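# Place the power unit between the carrier's blue blocks

## Task

Lower the power unit onto the carrier so that it rests seated in the space bounded by the blue corner blocks, then open the gripper and pull the arm away from it.

## Robot and tools

Robot: two 6-joint arms, left_arm and right_arm, each ending in a two-finger parallel gripper. Bases in the scene frame: left_arm at (-0.020, +0.240, 0) m, turned about +11.5 degrees about z (quat_wxyz +0.995, 0, 0, +0.100); right_arm at (+0.017, -0.350, 0) m, almost unrotated. Joint limits (rad), base to hand: waist -2.618 to 3.054, shoulder 0.000 to 3.142, elbow 0.000 to 3.142, wrist pitch -1.571 to 1.571, wrist yaw -1.571 to 1.571, wrist roll -2.094 to 2.094. Elbows stop just before full extension.

Frames: the scene frame has its origin on the table surface midway between the arms, +x pointing out across the table, +z up, and left_arm on the +y side. The names left and right do not refer to image sides. Each gripper has its own axes: fingers extend along its +z, and they close and open along its y. end_effector_position is the point between the finger pads, roughly 1 cm short of the fingertips.

execute_actions(actions): actions is a list of actions; each action is a list of 1 to 15 rows; each row is one control step of 1/30 s. If fewer than 15 rows are given, the last row repeats until 15 steps (0.5 s) have run. A row covers both arms in one list: 14 numbers in [-1, 1], first left_arm's dx, dy, dz, rx, ry, rz, opening, then right_arm's same seven. dx to rz are an offset, not a pose: the gripper's target relative to where that gripper was measured at the start of the action, expressed in the gripper's own axes. Every row in an action refers back to that same start, not to the previous row. For the first action of a call, the start is the last pose printed in a result. Scale: 1.0 equals 0.6 m of translation or 180 degrees of rotation; rx, ry, rz form a single rotation vector. opening is absolute: +1 fully open (0.094 m), -1 closed. A row may carry 12 extra numbers from 0 to 1, stiffness factors for left_arm's six joints then right_arm's six (Joint positions order); they persist until changed. An empty actions list just returns state and images.

Per step, each commanded pose is clipped to at most 70 mm and 16 degrees away from the measured pose, and after an action the arm travels no farther than its last clipped pose. So long motions must be split over several actions.

move(target, speed, blocking): target is one row as above (14 numbers, optionally with stiffness), offsets from the pose in the latest result that showed one. Each gripper follows a straight path toward its target; both arms finish together, taking 0.5 to 10 s (cut off at 10 s). speed is top path speed in m/s, 0.002 to 0.5, default 0.25; rotation rate up to twice that in rad/s. The opening is sent when the move begins. Paths ignore obstacles and the other arm; grippers lag, drift and may overshoot speed, mostly near full reach. blocking=false returns after 0.5 s while motion continues; before any further execute_actions or move you must call wait or stop until a result shows the move ended. The result adds a "move:" line with the ending (done, off_target, moving, held, fault), which limits applied (paced = pose clipped; held = a check blocked steps, after which the arm may surge), and each gripper's remaining distance.

wait(seconds): 0 to 10; arms keep their last command; a running move continues and wait returns when it ends. stop(): brakes the current move; needs stopping distance; fingers keep moving. zoom_image(camera, region): camera is cam_head_left, cam_head_right, cam_left_wrist or cam_right_wrist; region [x0, y0, x1, y1] in image pixels from the top-left, at most 504 by 504. read_manual(section): only "licences". finished_scene(scene): pass the current scene number; it is final and the goal must already hold stably. Replying with no tool call ends everything.

Results: the state line gives each gripper's position (m) and quat_wxyz in the scene frame, less accurate at long reach. "Hand target" lines show where each gripper is being driven. A "pose unreachable" line means a clearance check altered or blocked that arm's command. grip_measured uses the same scale as opening; the last Joint positions value is opening in metres; each gripper has a fixed bias of up to about 1 mm. Joint torques are total drive output, noisy and offset. FAULT, MOTOR HOT (75 °C) and OVER-TEMPERATURE FAULT lines report stops: at 90 °C the arm halts for 10 s; at 100 °C it goes limp and falls. Cameras are 504x504; head cameras are pinhole, wrist cameras fisheye, and calibration lines appear when they change.

Handling tips: arms usually settle a centimetre or more low, and repeated zero offsets let them sag further; to hold position, send the correction back to the desired pose in the first call of a reply, then zeros, raising the aim if still low. To grip, command an opening about 0.03 below grip_measured (less for a lighter hold); pads give roughly 50 to 62 N. The simulation keeps running while you compose replies. Held parts may be tugged and loose items pushed at random.

Avoid: anything leaving the table (fails the task), the arms striking or pressing each other (may end the scene), dropping or slipping the part, slamming, and hard pushes. Faster moves hit harder, and aiming far past a contact presses harder.

Each tool is called after "Request:" as name([rows], argument=value, ...), one row to a line, values as JSON.

## Session

Request:
execute_actions(actions=[])

Scene clock: 0.00 s.
left_arm: end_effector_position=(+0.2618, -0.1163, +0.2756) grip_measured=+1.000 end_effector_quat_wxyz=(+0.311, +0.910, +0.247, +0.114) | right_arm: end_effector_position=(+0.5336, -0.5810, +0.2758) grip_measured=+1.000 end_effector_quat_wxyz=(+0.372, +0.525, +0.513, +0.568)
Joint positions: left_arm=[-1.088  1.738  1.865 -1.024  0.041  1.709  0.094] | right_arm=[-0.661  1.957  1.455  0.382 -0.852  1.699  0.094]
Joint velocities: left_arm=[ 0.007  0.002 -0.022 -0.095 -0.037  0.066  0.   ] | right_arm=[ 0.007 -0.012 -0.007  0.007  0.007 -0.022  0.   ]
Joint torques (N m, as the arm reports them, + toward a larger angle): no reading
Motor temperatures (°C, as the motors report them): left_arm=[22 22 24 21 23 23] | right_arm=[21 22 22 24 23 23]
Hand target (left_arm): +0.260, -0.116, +0.283; +0.320, +0.907, +0.247, +0.114
Hand target (right_arm): +0.533, -0.581, +0.275; +0.370, +0.527, +0.514, +0.567
Joint stiffness scale: left_arm=[1. 1. 1. 1. 1. 1.] | right_arm=[1. 1. 1. 1. 1. 1.]

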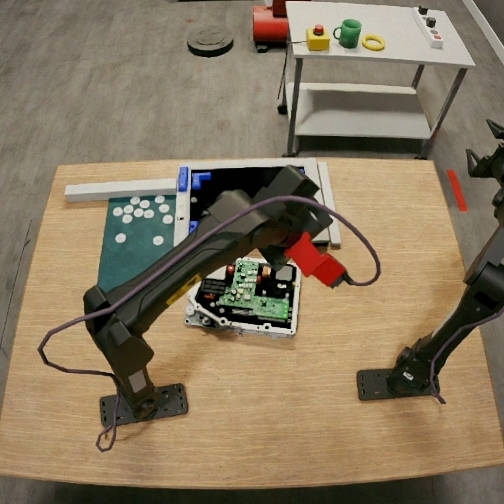

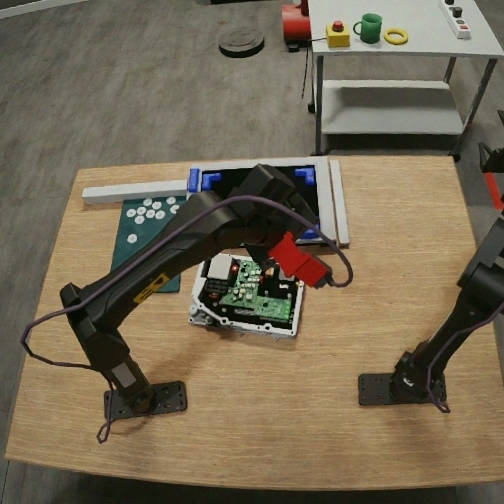

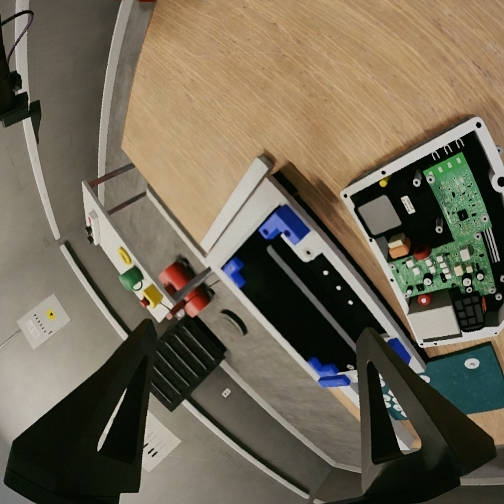

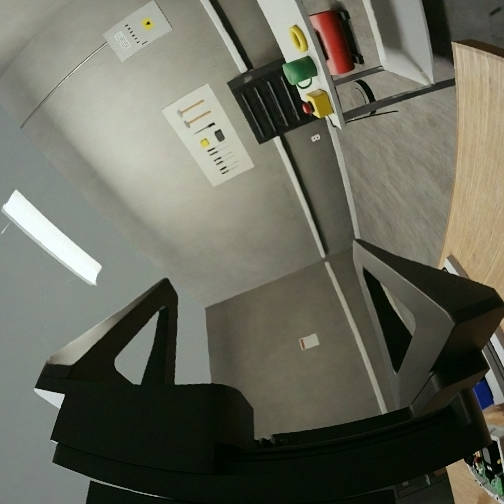

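Request:
move(target=[0.274,-0.537,-0.357,0.099,0.27,-0.79,1,0.474,-0.179,-0.38,0.435,0.285,-0.402,1], speed=0.4)

Request:
zoom_image(camera="cam_head_left", region=[150,150,350,350])

Request:
zoom_image(camera="cam_head_right", region=[150,150,350,350])

Scene clock: 13.70 s.
left_arm: end_effector_position=(+0.2056, +0.3018, +0.2556) grip_measured=+1.000 end_effector_quat_wxyz=(+0.134, +0.009, +0.990, +0.047) | right_arm: end_effector_position=(+0.2547, -0.3338, +0.2447) grip_measured=+1.000 end_effector_quat_wxyz=(+0.121, -0.002, +0.993, -0.006)
Joint positions: left_arm=[ 0.045  1.278  1.546 -1.555 -0.022  0.267  0.094] | right_arm=[ 0.087  1.313  1.533 -1.549  0.031  0.077  0.094]
Joint velocities: left_arm=[ 0.007  0.002 -0.007 -0.037 -0.022 -0.022  0.   ] | right_arm=[ 0.012 -0.007 -0.017 -0.051  0.051  0.022  0.   ]
Joint torques (N m, as the arm reports them, + toward a larger angle): left_arm=[ 0.78 -3.82  4.85  0.63  0.14 -0.07] | right_arm=[ 0.62 -4.13  5.2   0.67  0.12  0.08]
Motor temperatures (°C, as the motors report them): left_arm=[22 25 25 22 23 23] | right_arm=[21 27 25 26 23 23]
Hand target (left_arm): +0.201, +0.301, +0.255; +0.133, +0.002, +0.990, +0.041
Hand target (right_arm): +0.246, -0.335, +0.242; +0.110, -0.001, +0.994, -0.013
Off the commanded pose (left_arm): 0.007 m, 16 deg.
Off the commanded pose (right_arm): 0.009 m, 14 deg.
Joint stiffness scale: left_arm=[1. 1. 1. 1. 1. 1.] | right_arm=[1. 1. 1. 1. 1. 1.]
joint sent to its limit (left arm) — the command would take joint 4 (wrist pitch) past its lower limit, so that joint was sent only as far as its limit.
joint sent to its limit (right arm) — the command would take joint 4 (wrist pitch) past its lower limit, so that joint was sent only as far as its limit.
move: off_target (left_arm, right_arm); limits=paced
camera_calibration (this result's frames):
cam_left_wrist: T_world_to_cam=[[0.0665389, -0.993934, -0.0875663, 0.314487], [-0.904258, -0.0971664, 0.415783, 0.149274], [-0.42177, 0.0515168, -0.905238, 0.406581], [0, 0, 0, 1]] pos_world=[0.28554, 0.306138, 0.333526]
cam_right_wrist: T_world_to_cam=[[-0.245049, -0.967901, -0.0558448, -0.238488], [-0.887256, 0.200668, 0.415342, 0.206365], [-0.390804, 0.151328, -0.907949, 0.494289], [0, 0, 0, 1]] pos_world=[0.317828, -0.347043, 0.349759]

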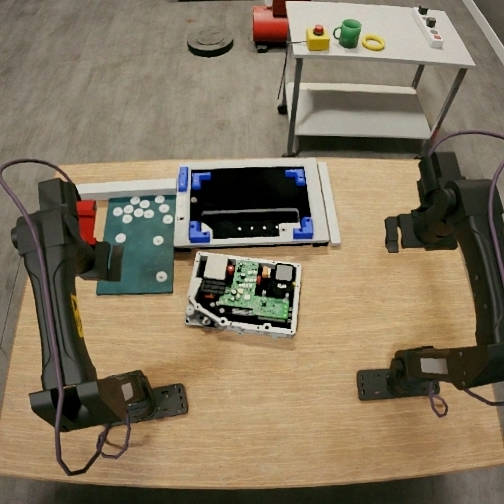

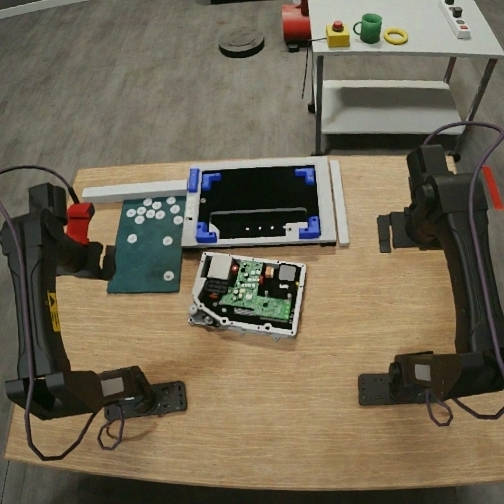

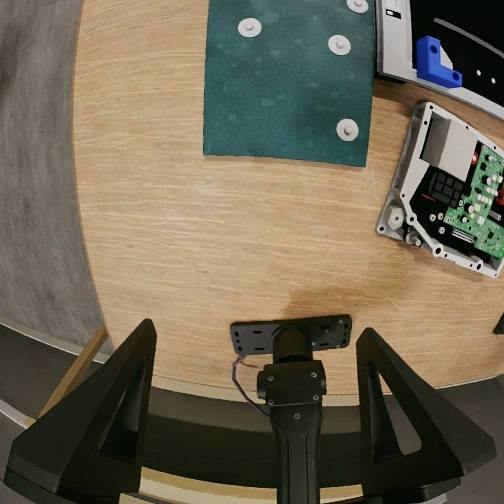

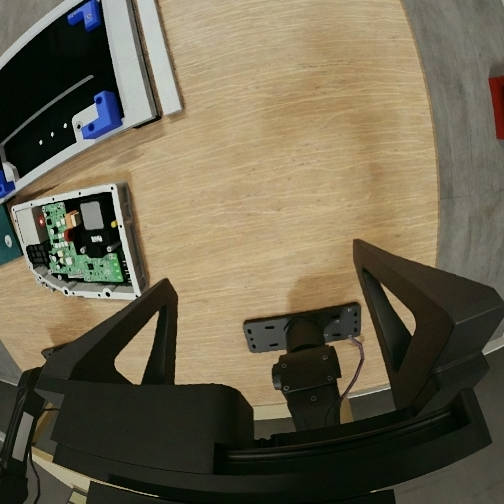

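Region (150, 150, 350, 350) of cam_head_left's 504x504 image, scaled by 2.520, with more detail than that image has.

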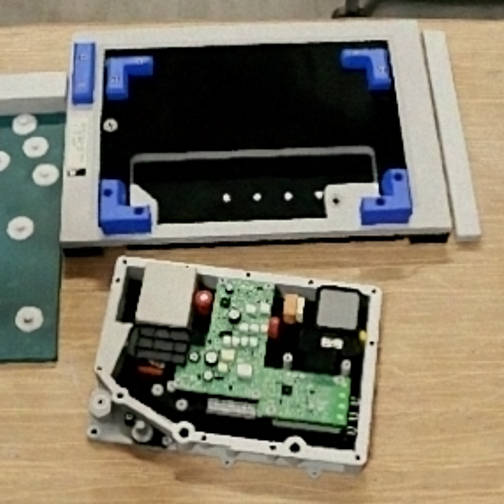

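Region (150, 150, 350, 350) of cam_head_right's 504x504 image, scaled by 2.520, with more detail than that image has.

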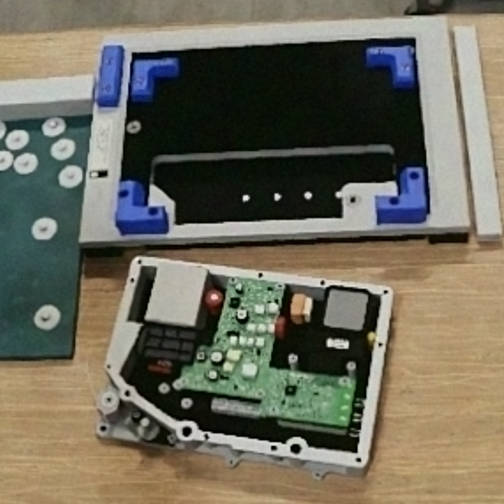

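Request:
move(target=[-0.094,-0.333,0.245,0.045,-0.055,0.034,0,0.054,0.335,0.215,0.011,-0.062,0.044,0])

Scene clock: 26.97 s.
left_arm: end_effector_position=(+0.2961, +0.1130, +0.1114) grip_measured=+0.003 end_effector_quat_wxyz=(+0.209, +0.075, +0.975, -0.027) | right_arm: end_effector_position=(+0.2507, -0.1338, +0.1137) grip_measured=+0.002 end_effector_quat_wxyz=(+0.220, +0.063, +0.973, -0.013)
Joint positions: left_arm=[-0.635  1.464  1.053 -0.744 -0.095 -0.261  0.047] | right_arm=[ 0.959  1.534  1.137 -0.953  0.389  1.042  0.047]
Joint velocities: left_arm=[-0.002 -0.002  0.002 -0.022  0.007 -0.081 -0.001] | right_arm=[ 0.002  0.007 -0.012 -0.051 -0.037  0.022  0.   ]
Joint torques (N m, as the arm reports them, + toward a larger angle): left_arm=[-0.6  -5.13  5.92  1.07 -0.21 -0.07] | right_arm=[ 0.34 -5.27  6.69  0.94  0.45  0.11]
Motor temperatures (°C, as the motors report them): left_arm=[22 24 25 22 23 23] | right_arm=[21 25 25 25 23 23]
Hand target (left_arm): +0.297, +0.112, +0.110; +0.214, +0.074, +0.974, -0.023
Hand target (right_arm): +0.252, -0.134, +0.112; +0.228, +0.066, +0.971, -0.017
Off the commanded pose (left_arm): 0.002 m, 1 deg.
Off the commanded pose (right_arm): 0.005 m, 1 deg.
Joint stiffness scale: left_arm=[1. 1. 1. 1. 1. 1.] | right_arm=[1. 1. 1. 1. 1. 1.]
move: done
camera_calibration (this result's frames):
cam_left_wrist: T_world_to_cam=[[-0.088158, -0.995373, 0.0382271, 0.140106], [-0.955412, 0.0953513, 0.279455, 0.281309], [-0.281807, -0.0118864, -0.959397, 0.29571], [0, 0, 0, 1]] pos_world=[0.364451, 0.11615, 0.199734]
cam_right_wrist: T_world_to_cam=[[-0.350932, -0.928883, -0.118415, -0.0143248], [-0.919385, 0.317792, 0.231817, 0.261635], [-0.1777, 0.190221, -0.965525, 0.301886], [0, 0, 0, 1]] pos_world=[0.289161, -0.153876, 0.229131]

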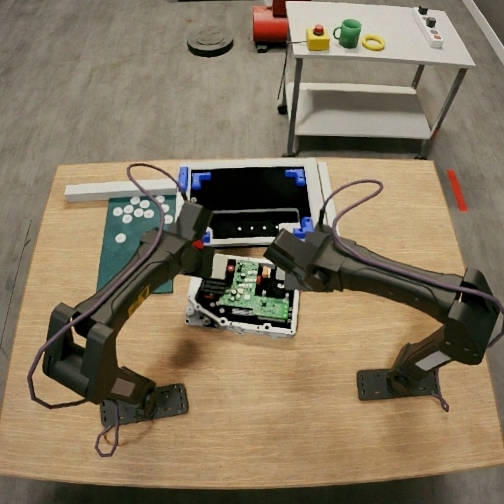

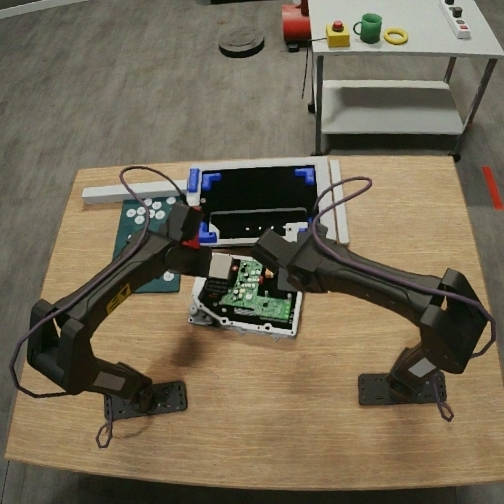

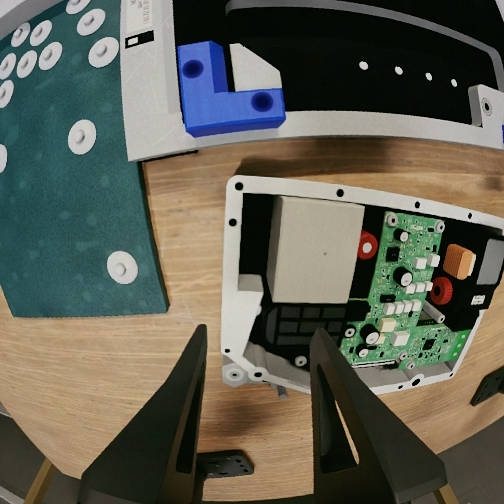

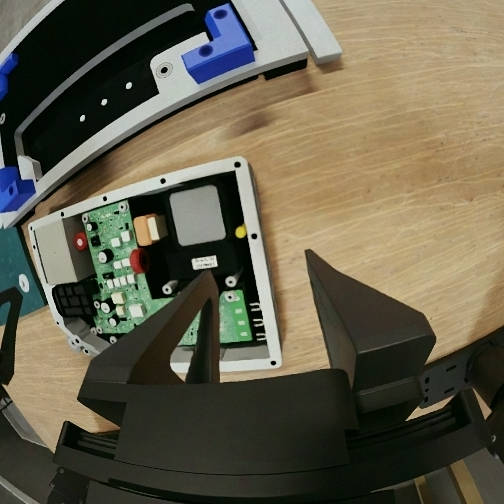

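Request:
move(target=[0.005,0.025,0.082,0,0,0,-0.4,0.037,0.018,0.073,0,0,0,-0.4], speed=0.1)

Scene clock: 34.50 s.
left_arm: end_effector_position=(+0.3144, +0.1231, +0.0671) grip_measured=-0.397 end_effector_quat_wxyz=(+0.208, +0.076, +0.975, -0.024) | right_arm: end_effector_position=(+0.2526, -0.1221, +0.0711) grip_measured=-0.398 end_effector_quat_wxyz=(+0.221, +0.062, +0.973, -0.009)
Joint positions: left_arm=[-0.578  1.562  0.963 -0.555 -0.076 -0.206  0.028] | right_arm=[ 0.976  1.609  1.037 -0.776  0.39   1.058  0.028]
Joint velocities: left_arm=[-0.012  0.017 -0.002  0.051  0.037  0.022  0.001] | right_arm=[-0.017 -0.002  0.017 -0.066  0.037 -0.051  0.001]
Joint torques (N m, as the arm reports them, + toward a larger angle): left_arm=[ 0.72 -5.63  5.57  1.04  0.05  0.01] | right_arm=[ 0.55 -5.48  5.91  0.92  0.29  0.1 ]
Motor temperatures (°C, as the motors report them): left_arm=[22 24 26 22 23 23] | right_arm=[21 25 25 25 23 23]
Hand target (left_arm): +0.315, +0.125, +0.065; +0.210, +0.075, +0.975, -0.026
Hand target (right_arm): +0.250, -0.123, +0.065; +0.221, +0.062, +0.973, -0.013
Off the commanded pose (left_arm): 0.003 m, 0 deg.
Off the commanded pose (right_arm): 0.007 m, 0 deg.
Joint stiffness scale: left_arm=[1. 1. 1. 1. 1. 1.] | right_arm=[1. 1. 1. 1. 1. 1.]
move: done
camera_calibration (this result's frames):
cam_left_wrist: T_world_to_cam=[[-0.0883101, -0.995551, 0.0328546, 0.153869], [-0.954991, 0.0939971, 0.281347, 0.310066], [-0.283183, -0.0065301, -0.959044, 0.258239], [0, 0, 0, 1]] pos_world=[0.382827, 0.125726, 0.155371]
cam_right_wrist: T_world_to_cam=[[-0.348345, -0.928795, -0.126474, -0.00789518], [-0.920789, 0.313793, 0.231693, 0.269406], [-0.175508, 0.197165, -0.964532, 0.259045], [0, 0, 0, 1]] pos_world=[0.29078, -0.142945, 0.18644]

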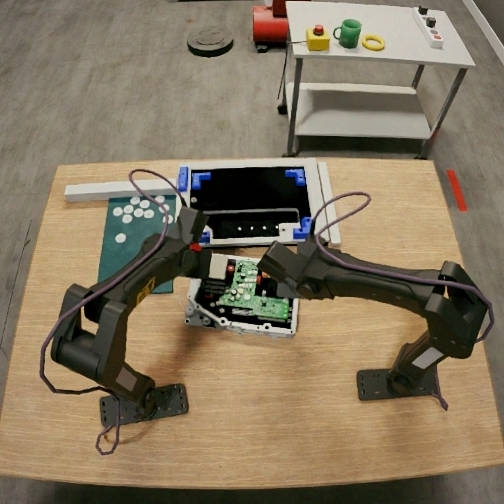

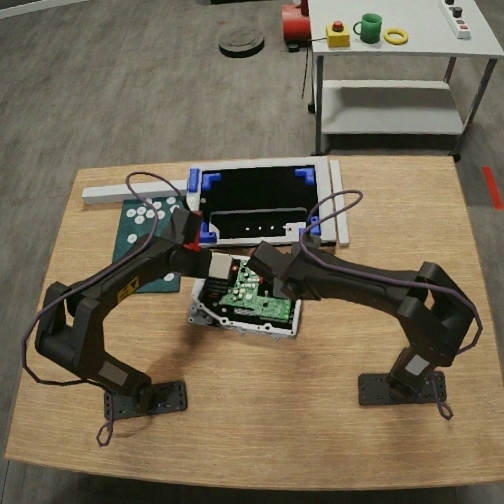

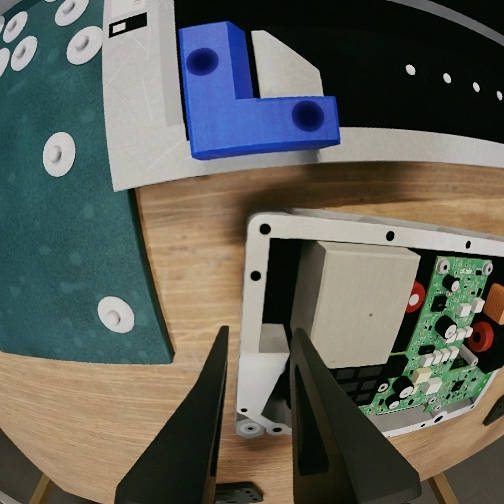

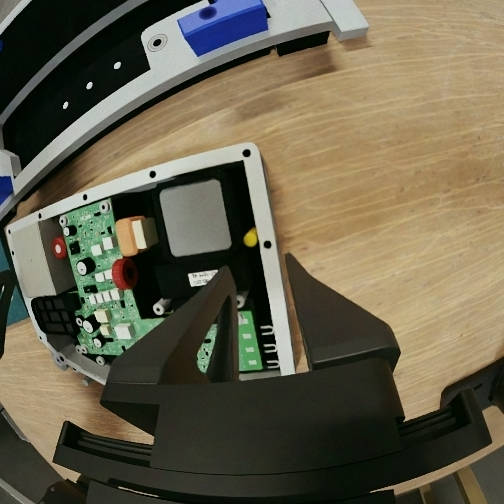

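Request:
move(target=[0.014,0.011,0.059,0,0,0,-0.45,0.035,-0.005,0.062,0,0,0,-0.4], speed=0.05)

Scene clock: 41.67 s.
left_arm: end_effector_position=(+0.3217, +0.1258, +0.0345) grip_measured=-0.447 end_effector_quat_wxyz=(+0.209, +0.077, +0.975, -0.022) | right_arm: end_effector_position=(+0.2597, -0.1164, +0.0539) grip_measured=-0.398 end_effector_quat_wxyz=(+0.245, +0.069, +0.967, +0.012)
Joint positions: left_arm=[-0.561  1.639  0.9   -0.414 -0.072 -0.188  0.026] | right_arm=[ 0.978  1.622  0.956 -0.619  0.411  1.059  0.028]
Joint velocities: left_arm=[-0.007 -0.007 -0.007 -0.066  0.022 -0.007 -0.   ] | right_arm=[ 0.002  0.002  0.017  0.022  0.037 -0.081 -0.001]
Joint torques (N m, as the arm reports them, + toward a larger angle): left_arm=[ 0.79 -5.81  5.04  1.03  0.03  0.01] | right_arm=[ 0.28 -3.59  3.56  1.08  0.05  0.08]
Motor temperatures (°C, as the motors report them): left_arm=[22 24 26 22 23 23] | right_arm=[21 25 25 25 23 23]
Hand target (left_arm): +0.322, +0.128, +0.031; +0.208, +0.076, +0.975, -0.024
Hand target (right_arm): +0.248, -0.125, +0.030; +0.222, +0.063, +0.973, -0.009
Off the commanded pose (left_arm): 0.004 m, 0 deg.
Off the commanded pose (right_arm): 0.029 m, 4 deg.
Joint stiffness scale: left_arm=[1. 1. 1. 1. 1. 1.] | right_arm=[1. 1. 1. 1. 1. 1.]
move: off_target (right_arm)
camera_calibration (this result's frames):
cam_left_wrist: T_world_to_cam=[[-0.0901881, -0.995498, 0.0291476, 0.159006], [-0.955261, 0.0947462, 0.280179, 0.326036], [-0.281679, -0.00257481, -0.959505, 0.228122], [0, 0, 0, 1]] pos_world=[0.390047, 0.127987, 0.122901]
cam_right_wrist: T_world_to_cam=[[-0.343735, -0.921229, -0.182164, 0.000408695], [-0.930757, 0.308473, 0.196306, 0.282024], [-0.12465, 0.237028, -0.963473, 0.234013], [0, 0, 0, 1]] pos_world=[0.291806, -0.142088, 0.170176]

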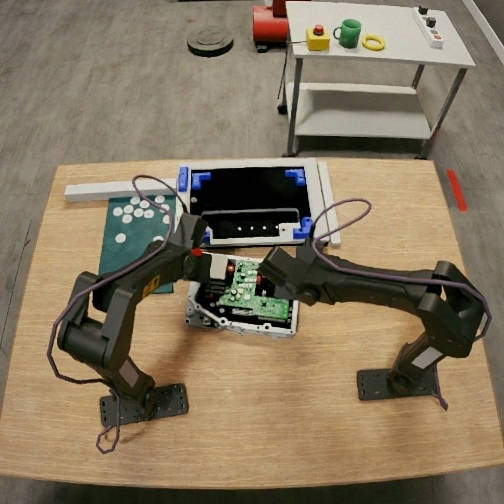

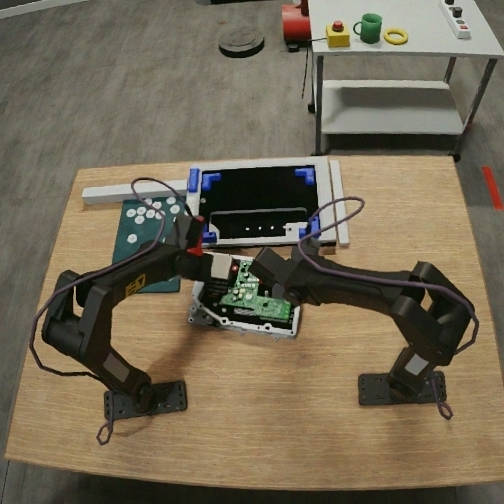

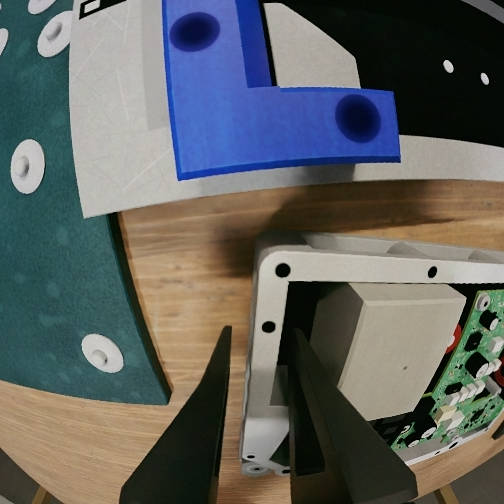

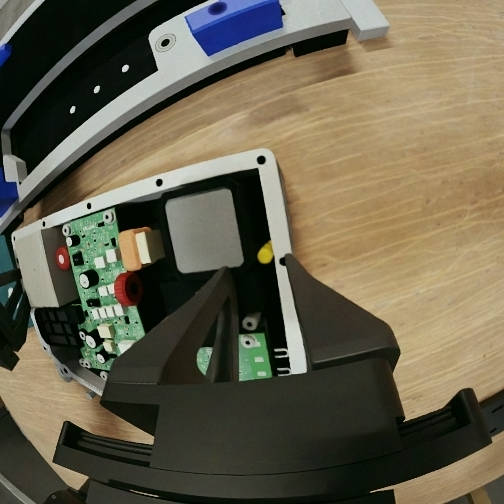

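Request:
move(target=[0,0,0,0,0,0,-0.45,0.005,-0.028,-0.02,0.014,0.015,0,-0.4], speed=0.05)

Request:
move(target=[0,0,0,0,0,0,-0.45,0.03,-0.004,0.052,0,0,0,-0.4], speed=0.04)

Scene clock: 45.80 s.
left_arm: end_effector_position=(+0.3220, +0.1256, +0.0347) grip_measured=-0.447 end_effector_quat_wxyz=(+0.210, +0.077, +0.974, -0.023) | right_arm: end_effector_position=(+0.2505, -0.1285, +0.0556) grip_measured=-0.398 end_effector_quat_wxyz=(+0.226, +0.067, +0.972, -0.004)
Joint positions: left_arm=[-0.561  1.639  0.9   -0.412 -0.072 -0.188  0.026] | right_arm=[ 0.971  1.598  0.956 -0.692  0.393  1.06   0.028]
Joint velocities: left_arm=[-0.002 -0.012 -0.002  0.007 -0.066  0.051 -0.001] | right_arm=[ 0.017 -0.002  0.002 -0.037 -0.037 -0.007  0.   ]
Joint torques (N m, as the arm reports them, + toward a larger angle): left_arm=[ 0.   -6.14  5.9   0.9  -0.03 -0.02] | right_arm=[-0.72 -6.75  8.38  0.43  0.19  0.11]
Motor temperatures (°C, as the motors report them): left_arm=[22 25 26 23 23 23] | right_arm=[21 25 25 25 23 23]
Hand target (left_arm): +0.322, +0.126, +0.035; +0.209, +0.077, +0.975, -0.023
Hand target (right_arm): +0.250, -0.133, +0.062; +0.221, +0.073, +0.972, -0.007
Off the commanded pose (left_arm): 0.000 m, 0 deg.
Off the commanded pose (right_arm): 0.008 m, 1 deg.
Joint stiffness scale: left_arm=[1. 1. 1. 1. 1. 1.] | right_arm=[1. 1. 1. 1. 1. 1.]
move: done
camera_calibration (this result's frames):
cam_left_wrist: T_world_to_cam=[[-0.0907278, -0.995432, 0.0297352, 0.158988], [-0.955586, 0.0954254, 0.278837, 0.326366], [-0.280401, -0.00311621, -0.959878, 0.228019], [0, 0, 0, 1]] pos_world=[0.390232, 0.127829, 0.12314]
cam_right_wrist: T_world_to_cam=[[-0.353447, -0.92499, -0.139529, -0.014085], [-0.92084, 0.317771, 0.225997, 0.273908], [-0.164707, 0.208362, -0.964083, 0.243754], [0, 0, 0, 1]] pos_world=[0.287395, -0.150857, 0.171131]

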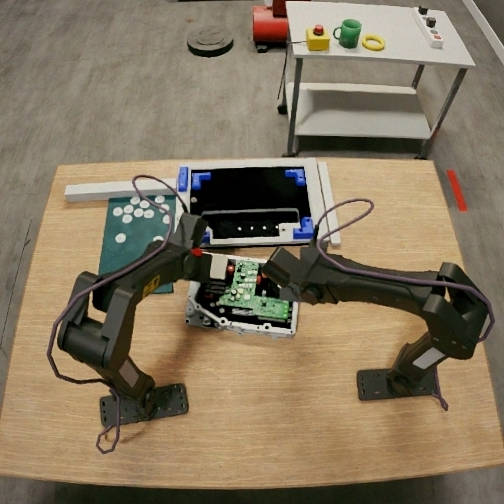

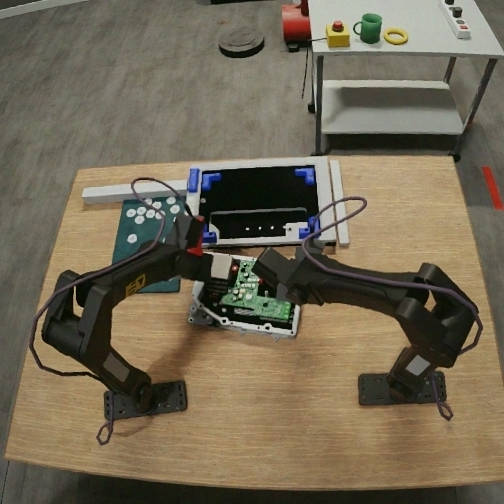

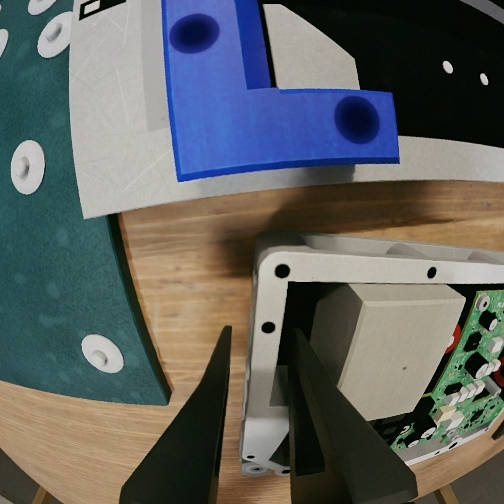

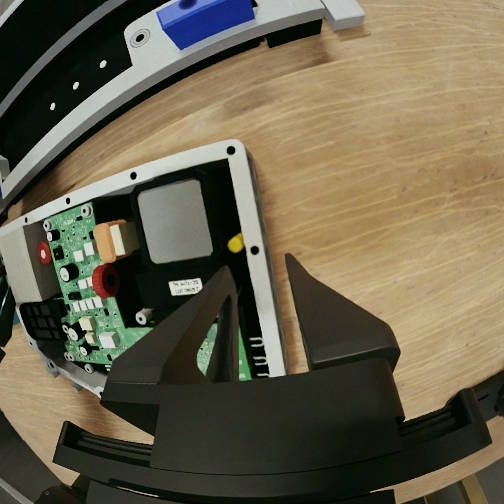

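Scene clock: 47.03 s.
left_arm: end_effector_position=(+0.3220, +0.1256, +0.0347) grip_measured=-0.447 end_effector_quat_wxyz=(+0.210, +0.077, +0.974, -0.023) | right_arm: end_effector_position=(+0.2624, -0.1188, +0.0532) grip_measured=-0.399 end_effector_quat_wxyz=(+0.263, +0.077, +0.961, +0.024)
Joint positions: left_arm=[-0.561  1.639  0.9   -0.412 -0.072 -0.188  0.026] | right_arm=[ 0.977  1.598  0.909 -0.556  0.432  1.063  0.028]
Joint velocities: left_arm=[-0.007 -0.002 -0.002 -0.022 -0.007 -0.051  0.   ] | right_arm=[-0.017 -0.012 -0.002  0.022 -0.007 -0.081  0.001]
Joint torques (N m, as the arm reports them, + toward a larger angle): left_arm=[-0.01 -6.13  5.93  0.92 -0.04 -0.03] | right_arm=[-0.01 -2.72  3.07  0.98 -0.16  0.05]
Motor temperatures (°C, as the motors report them): left_arm=[22 25 26 23 23 23] | right_arm=[21 25 25 25 23 23]
Hand target (left_arm): +0.322, +0.126, +0.035; +0.210, +0.077, +0.974, -0.023
Hand target (right_arm): +0.246, -0.131, +0.023; +0.226, +0.068, +0.972, -0.004
Off the commanded pose (left_arm): 0.000 m, 0 deg.
Off the commanded pose (right_arm): 0.038 m, 6 deg.
Joint stiffness scale: left_arm=[1. 1. 1. 1. 1. 1.] | right_arm=[1. 1. 1. 1. 1. 1.]
move: off_target (right_arm)
camera_calibration (this result's frames):
cam_left_wrist: T_world_to_cam=[[-0.0907278, -0.995432, 0.0297352, 0.158988], [-0.955586, 0.0954254, 0.278837, 0.326366], [-0.280401, -0.00311621, -0.959878, 0.228019], [0, 0, 0, 1]] pos_world=[0.390232, 0.127829, 0.12314]
cam_right_wrist: T_world_to_cam=[[-0.346079, -0.91263, -0.217569, 0.00240527], [-0.93436, 0.31429, 0.167908, 0.288567], [-0.0848584, 0.261397, -0.961494, 0.226546], [0, 0, 0, 1]] pos_world=[0.289682, -0.147717, 0.169893]

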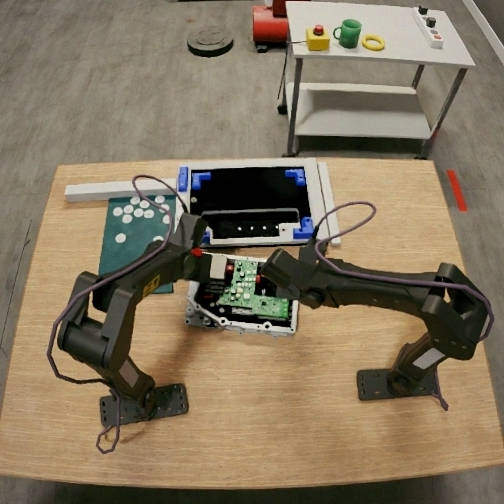

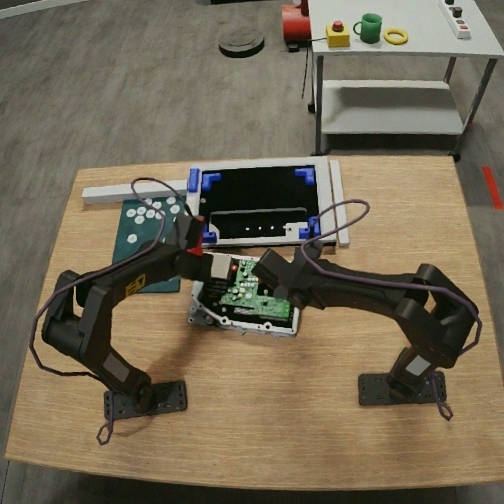

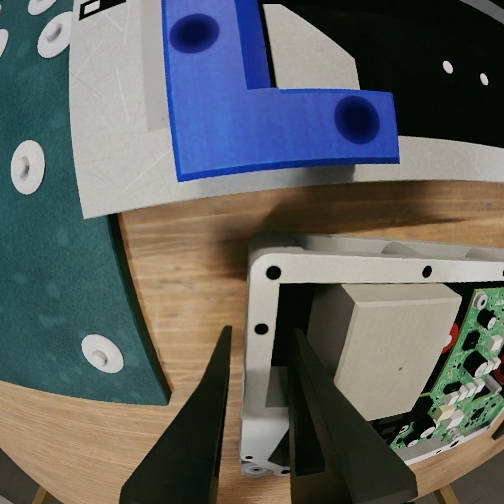

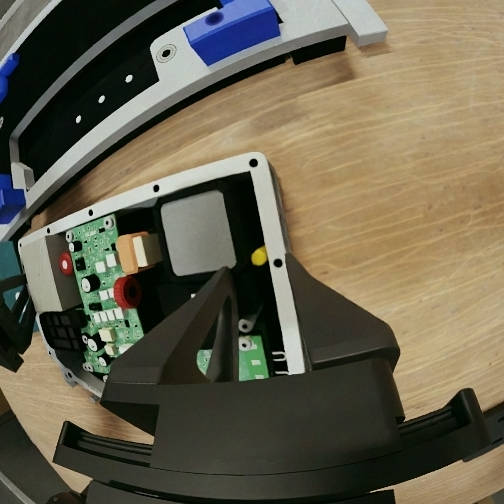

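Request:
move(target=[0,0,0,0,0,0,-0.45,0.007,-0.022,-0.063,0.022,0.027,-0.008,-0.5], speed=0.07)

Request:
move(target=[0,0,0,0,0,0,-0.45,0.036,-0.004,0.07,0,0,0,-0.5], speed=0.06)

Scene clock: 52.73 s.
left_arm: end_effector_position=(+0.3220, +0.1256, +0.0347) grip_measured=-0.447 end_effector_quat_wxyz=(+0.210, +0.077, +0.974, -0.023) | right_arm: end_effector_position=(+0.2407, -0.1334, +0.0739) grip_measured=-0.498 end_effector_quat_wxyz=(+0.221, +0.071, +0.973, -0.013)
Joint positions: left_arm=[-0.561  1.639  0.9   -0.412 -0.072 -0.188  0.026] | right_arm=[ 0.992  1.557  0.998 -0.807  0.399  1.094  0.024]
Joint velocities: left_arm=[-0.012 -0.012 -0.002  0.037  0.007  0.066 -0.001] | right_arm=[-0.002 -0.012  0.012 -0.081 -0.051  0.007  0.   ]
Joint torques (N m, as the arm reports them, + toward a larger angle): left_arm=[-0.03 -6.1   5.92  0.93 -0.03 -0.02] | right_arm=[ 0.62 -6.58  8.91  0.46  0.22  0.07]
Motor temperatures (°C, as the motors report them): left_arm=[22 25 26 23 23 23] | right_arm=[21 25 25 26 23 23]
Hand target (left_arm): +0.322, +0.126, +0.035; +0.210, +0.077, +0.974, -0.023
Hand target (right_arm): +0.239, -0.132, +0.082; +0.221, +0.072, +0.973, -0.010
Off the commanded pose (left_arm): 0.000 m, 0 deg.
Off the commanded pose (right_arm): 0.009 m, 1 deg.
Joint stiffness scale: left_arm=[1. 1. 1. 1. 1. 1.] | right_arm=[1. 1. 1. 1. 1. 1.]
move: done
camera_calibration (this result's frames):
cam_left_wrist: T_world_to_cam=[[-0.0907278, -0.995432, 0.0297352, 0.158988], [-0.955586, 0.0954254, 0.278837, 0.326366], [-0.280401, -0.00311621, -0.959878, 0.228019], [0, 0, 0, 1]] pos_world=[0.390232, 0.127829, 0.12314]
cam_right_wrist: T_world_to_cam=[[-0.365667, -0.922813, -0.121261, -0.0175963], [-0.914384, 0.331856, 0.231892, 0.262212], [-0.173751, 0.195675, -0.965154, 0.261305], [0, 0, 0, 1]] pos_world=[0.27873, -0.154386, 0.189261]

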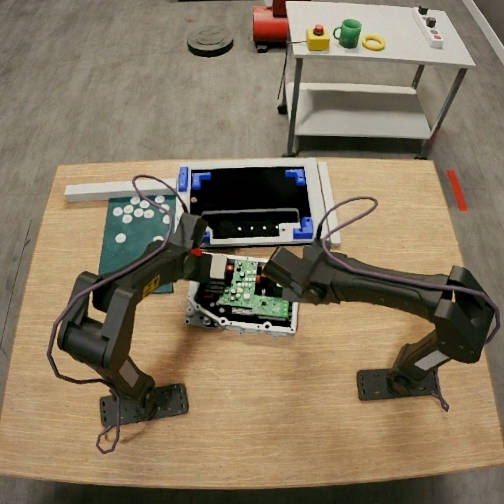

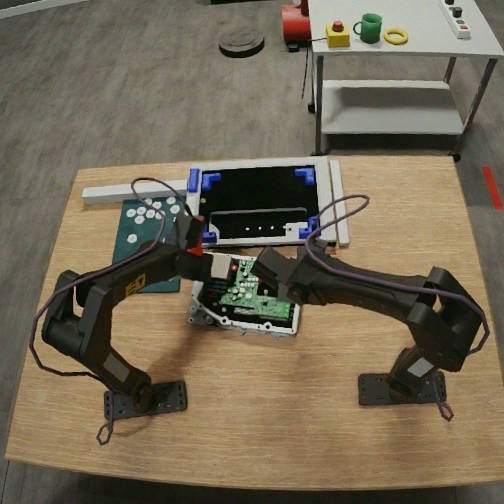

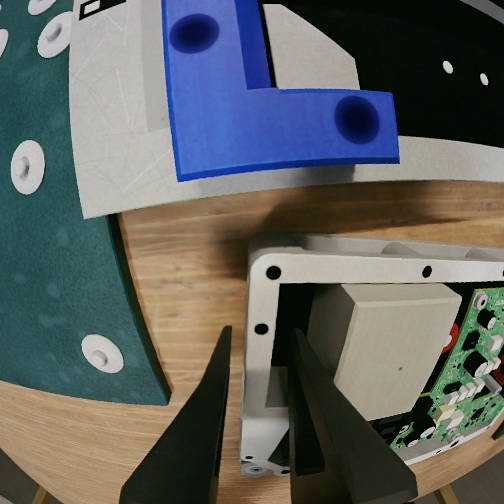

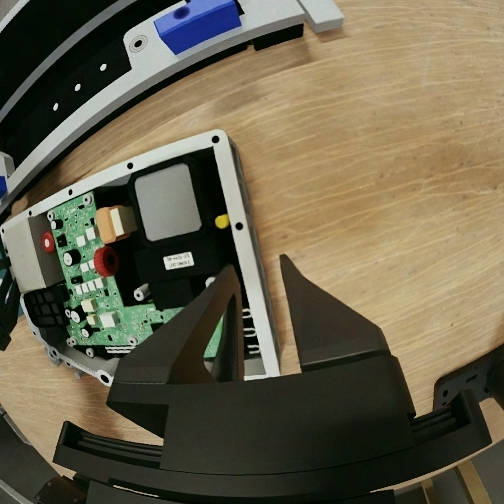

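Scene clock: 53.93 s.
left_arm: end_effector_position=(+0.3220, +0.1256, +0.0347) grip_measured=-0.447 end_effector_quat_wxyz=(+0.210, +0.077, +0.974, -0.023) | right_arm: end_effector_position=(+0.2433, -0.1303, +0.0393) grip_measured=-0.498 end_effector_quat_wxyz=(+0.229, +0.074, +0.971, -0.000)
Joint positions: left_arm=[-0.561  1.639  0.9   -0.412 -0.072 -0.188  0.026] | right_arm=[ 0.992  1.603  0.888 -0.62   0.402  1.094  0.024]
Joint velocities: left_arm=[ 0.002 -0.002 -0.017 -0.051  0.022  0.007  0.   ] | right_arm=[-0.007  0.002 -0.012  0.022 -0.022  0.022  0.   ]
Joint torques (N m, as the arm reports them, + toward a larger angle): left_arm=[ 0.01 -6.13  5.94  0.92 -0.03 -0.02] | right_arm=[ 0.07 -4.47  4.92  0.95  0.24  0.04]
Motor temperatures (°C, as the motors report them): left_arm=[22 25 26 23 23 23] | right_arm=[21 25 25 26 23 23]
Hand target (left_arm): +0.322, +0.126, +0.035; +0.210, +0.077, +0.974, -0.023
Hand target (right_arm): +0.238, -0.136, +0.027; +0.221, +0.071, +0.973, -0.013
Off the commanded pose (left_arm): 0.000 m, 0 deg.
Off the commanded pose (right_arm): 0.014 m, 2 deg.
Joint stiffness scale: left_arm=[1. 1. 1. 1. 1. 1.] | right_arm=[1. 1. 1. 1. 1. 1.]
move: off_target (right_arm)
camera_calibration (this result's frames):
cam_left_wrist: T_world_to_cam=[[-0.0907278, -0.995432, 0.0297352, 0.158988], [-0.955586, 0.0954254, 0.278837, 0.326366], [-0.280401, -0.00311621, -0.959878, 0.228019], [0, 0, 0, 1]] pos_world=[0.390232, 0.127829, 0.12314]
cam_right_wrist: T_world_to_cam=[[-0.363883, -0.919082, -0.151251, -0.0167612], [-0.918474, 0.327048, 0.222364, 0.272288], [-0.154904, 0.219834, -0.96316, 0.226235], [0, 0, 0, 1]] pos_world=[0.279035, -0.15419, 0.154819]

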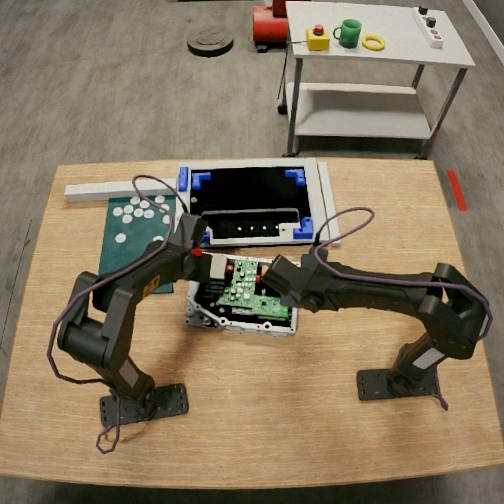

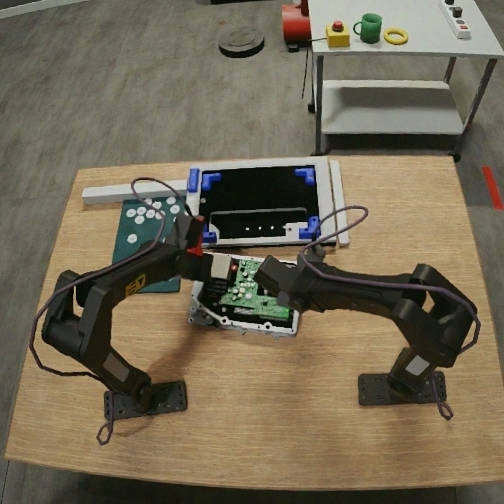

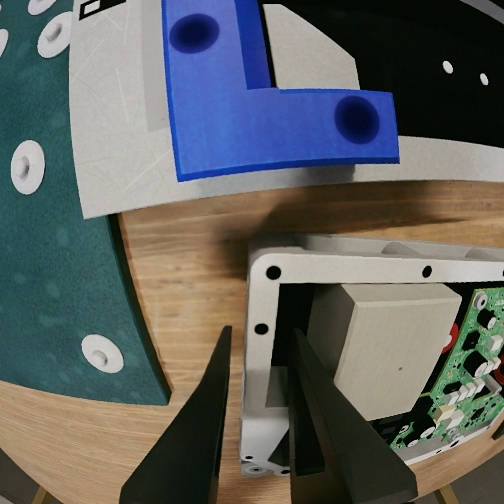

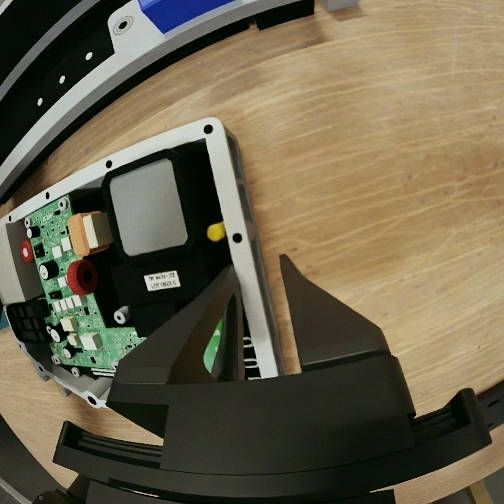

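In. Close, lift 10 cm.

Request:
move(target=[0,0,0,0,0,0,-0.9,0.005,0.008,0.01,0,0,0,-0.9], speed=0.03)

Request:
move(target=[-0.069,0,-0.151,0,0,0,-0.9,-0.074,0,-0.149,0,0,0,-0.9], speed=0.06)

Scene clock: 57.57 s.
left_arm: end_effector_position=(+0.3222, +0.1259, +0.0347) grip_measured=-0.800 end_effector_quat_wxyz=(+0.210, +0.071, +0.975, -0.023) | right_arm: end_effector_position=(+0.2457, -0.1259, +0.0409) grip_measured=-0.898 end_effector_quat_wxyz=(+0.235, +0.075, +0.969, +0.009)
Joint positions: left_arm=[-0.561  1.639  0.9   -0.412 -0.073 -0.2    0.009] | right_arm=[ 0.993  1.602  0.888 -0.599  0.402  1.094  0.005]
Joint velocities: left_arm=[ 0.002  0.007  0.002  0.051 -0.022  0.051  0.001] | right_arm=[-0.012 -0.002 -0.002 -0.022  0.022  0.095 -0.   ]
Joint torques (N m, as the arm reports them, + toward a larger angle): left_arm=[-0.02 -6.11  5.94  0.92 -0.02  0.08] | right_arm=[ 0.53 -3.75  7.12  0.9   0.26  0.1 ]
Motor temperatures (°C, as the motors report them): left_arm=[22 25 26 23 23 23] | right_arm=[21 25 25 26 23 23]
Hand target (left_arm): +0.322, +0.126, +0.035; +0.210, +0.077, +0.974, -0.023
Hand target (right_arm): +0.244, -0.125, +0.033; +0.229, +0.074, +0.971, -0.000
Off the commanded pose (left_arm): 0.000 m, 1 deg.
Off the commanded pose (right_arm): 0.008 m, 1 deg.
Joint stiffness scale: left_arm=[1. 1. 1. 1. 1. 1.] | right_arm=[1. 1. 1. 1. 1. 1.]
move: done
camera_calibration (this result's frames):
cam_left_wrist: T_world_to_cam=[[-0.0788701, -0.996336, 0.0330683, 0.155495], [-0.956572, 0.0849768, 0.278835, 0.328068], [-0.280623, -0.00964045, -0.95977, 0.228962], [0, 0, 0, 1]] pos_world=[0.390337, 0.129254, 0.123132]
cam_right_wrist: T_world_to_cam=[[-0.360556, -0.916581, -0.172853, -0.0111904], [-0.921748, 0.321773, 0.216431, 0.273141], [-0.142757, 0.237363, -0.960874, 0.22632], [0, 0, 0, 1]] pos_world=[0.280041, -0.151866, 0.156415]

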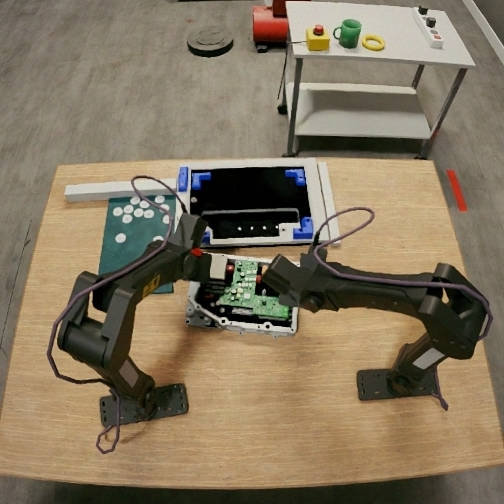

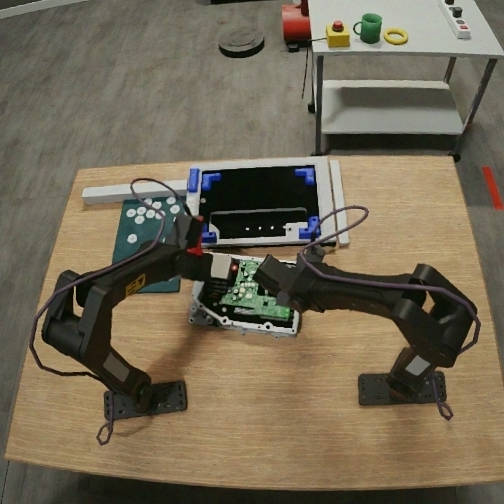

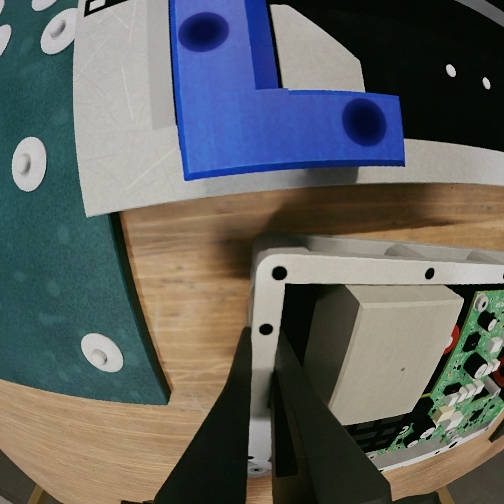

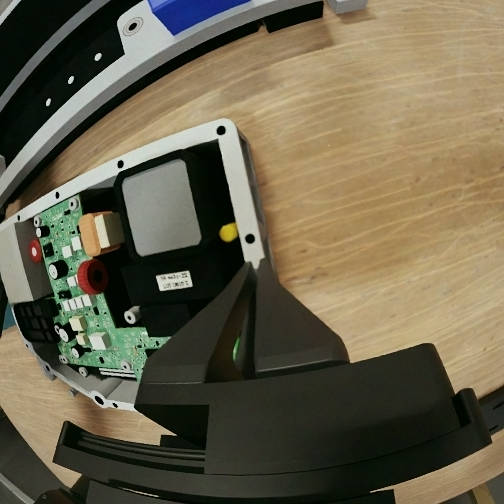

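Scene clock: 59.73 s.
left_arm: end_effector_position=(+0.2998, +0.1341, +0.0917) grip_measured=-0.800 end_effector_quat_wxyz=(+0.144, +0.068, +0.987, -0.005) | right_arm: end_effector_position=(+0.2450, -0.1265, +0.1318) grip_measured=-0.898 end_effector_quat_wxyz=(+0.235, +0.076, +0.969, +0.011)
Joint positions: left_arm=[-0.561  1.576  1.126 -0.84  -0.072 -0.214  0.009] | right_arm=[ 0.993  1.494  1.16  -0.974  0.401  1.094  0.005]
Joint velocities: left_arm=[ 0.007 -0.012 -0.007 -0.007 -0.022 -0.022 -0.   ] | right_arm=[ 0.002  0.007 -0.012 -0.022 -0.037  0.066 -0.001]
Joint torques (N m, as the arm reports them, + toward a larger angle): left_arm=[  0.26 -10.14  11.57   0.82  -0.05   0.14] | right_arm=[-0.84 -6.16  9.11  0.55  0.24 -0.07]
Motor temperatures (°C, as the motors report them): left_arm=[22 26 27 23 23 23] | right_arm=[21 25 25 26 23 23]
Hand target (left_arm): +0.321, +0.128, +0.135; +0.210, +0.071, +0.975, -0.022
Hand target (right_arm): +0.245, -0.131, +0.140; +0.235, +0.075, +0.969, +0.009
Off the commanded pose (left_arm): 0.049 m, 8 deg.
Off the commanded pose (right_arm): 0.010 m, 0 deg.
Joint stiffness scale: left_arm=[1. 1. 1. 1. 1. 1.] | right_arm=[1. 1. 1. 1. 1. 1.]
move: off_target (left_arm)
camera_calibration (this result's frames):
cam_left_wrist: T_world_to_cam=[[-0.0635584, -0.997978, -0.000735445, 0.158776], [-0.912527, 0.0578179, 0.404909, 0.269], [-0.404047, 0.0264065, -0.914357, 0.305446], [0, 0, 0, 1]] pos_world=[0.378976, 0.134837, 0.170483]
cam_right_wrist: T_world_to_cam=[[-0.360011, -0.915967, -0.177193, 0.00421616], [-0.922104, 0.320475, 0.21684, 0.252875], [-0.141832, 0.241456, -0.959991, 0.313928], [0, 0, 0, 1]] pos_world=[0.27922, -0.152978, 0.247282]

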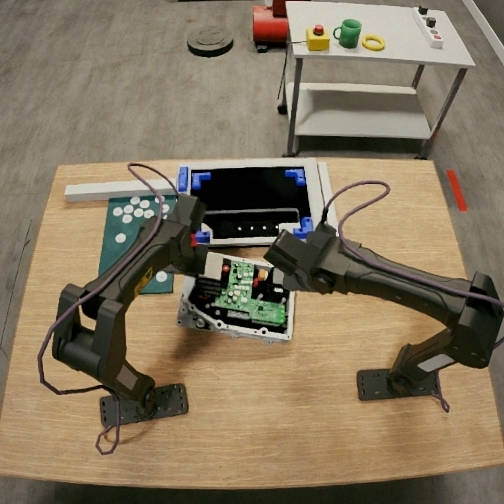

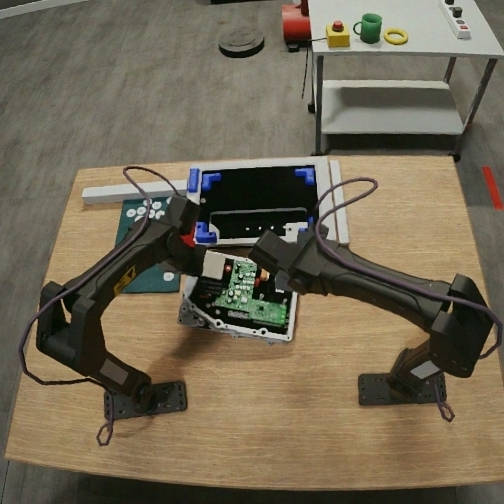

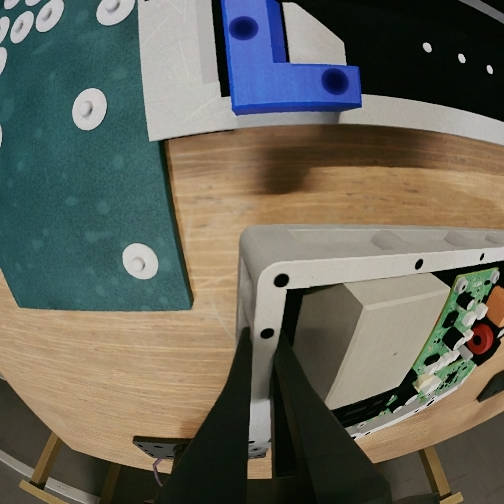

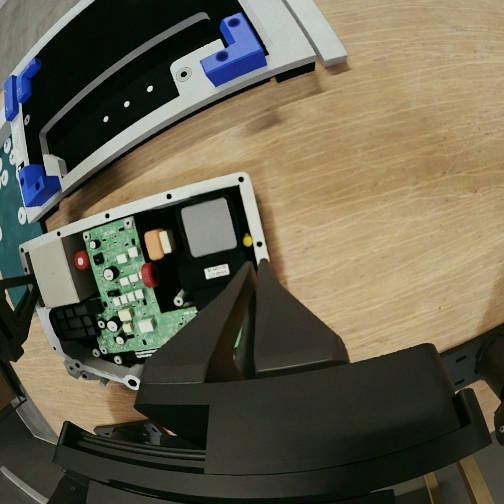

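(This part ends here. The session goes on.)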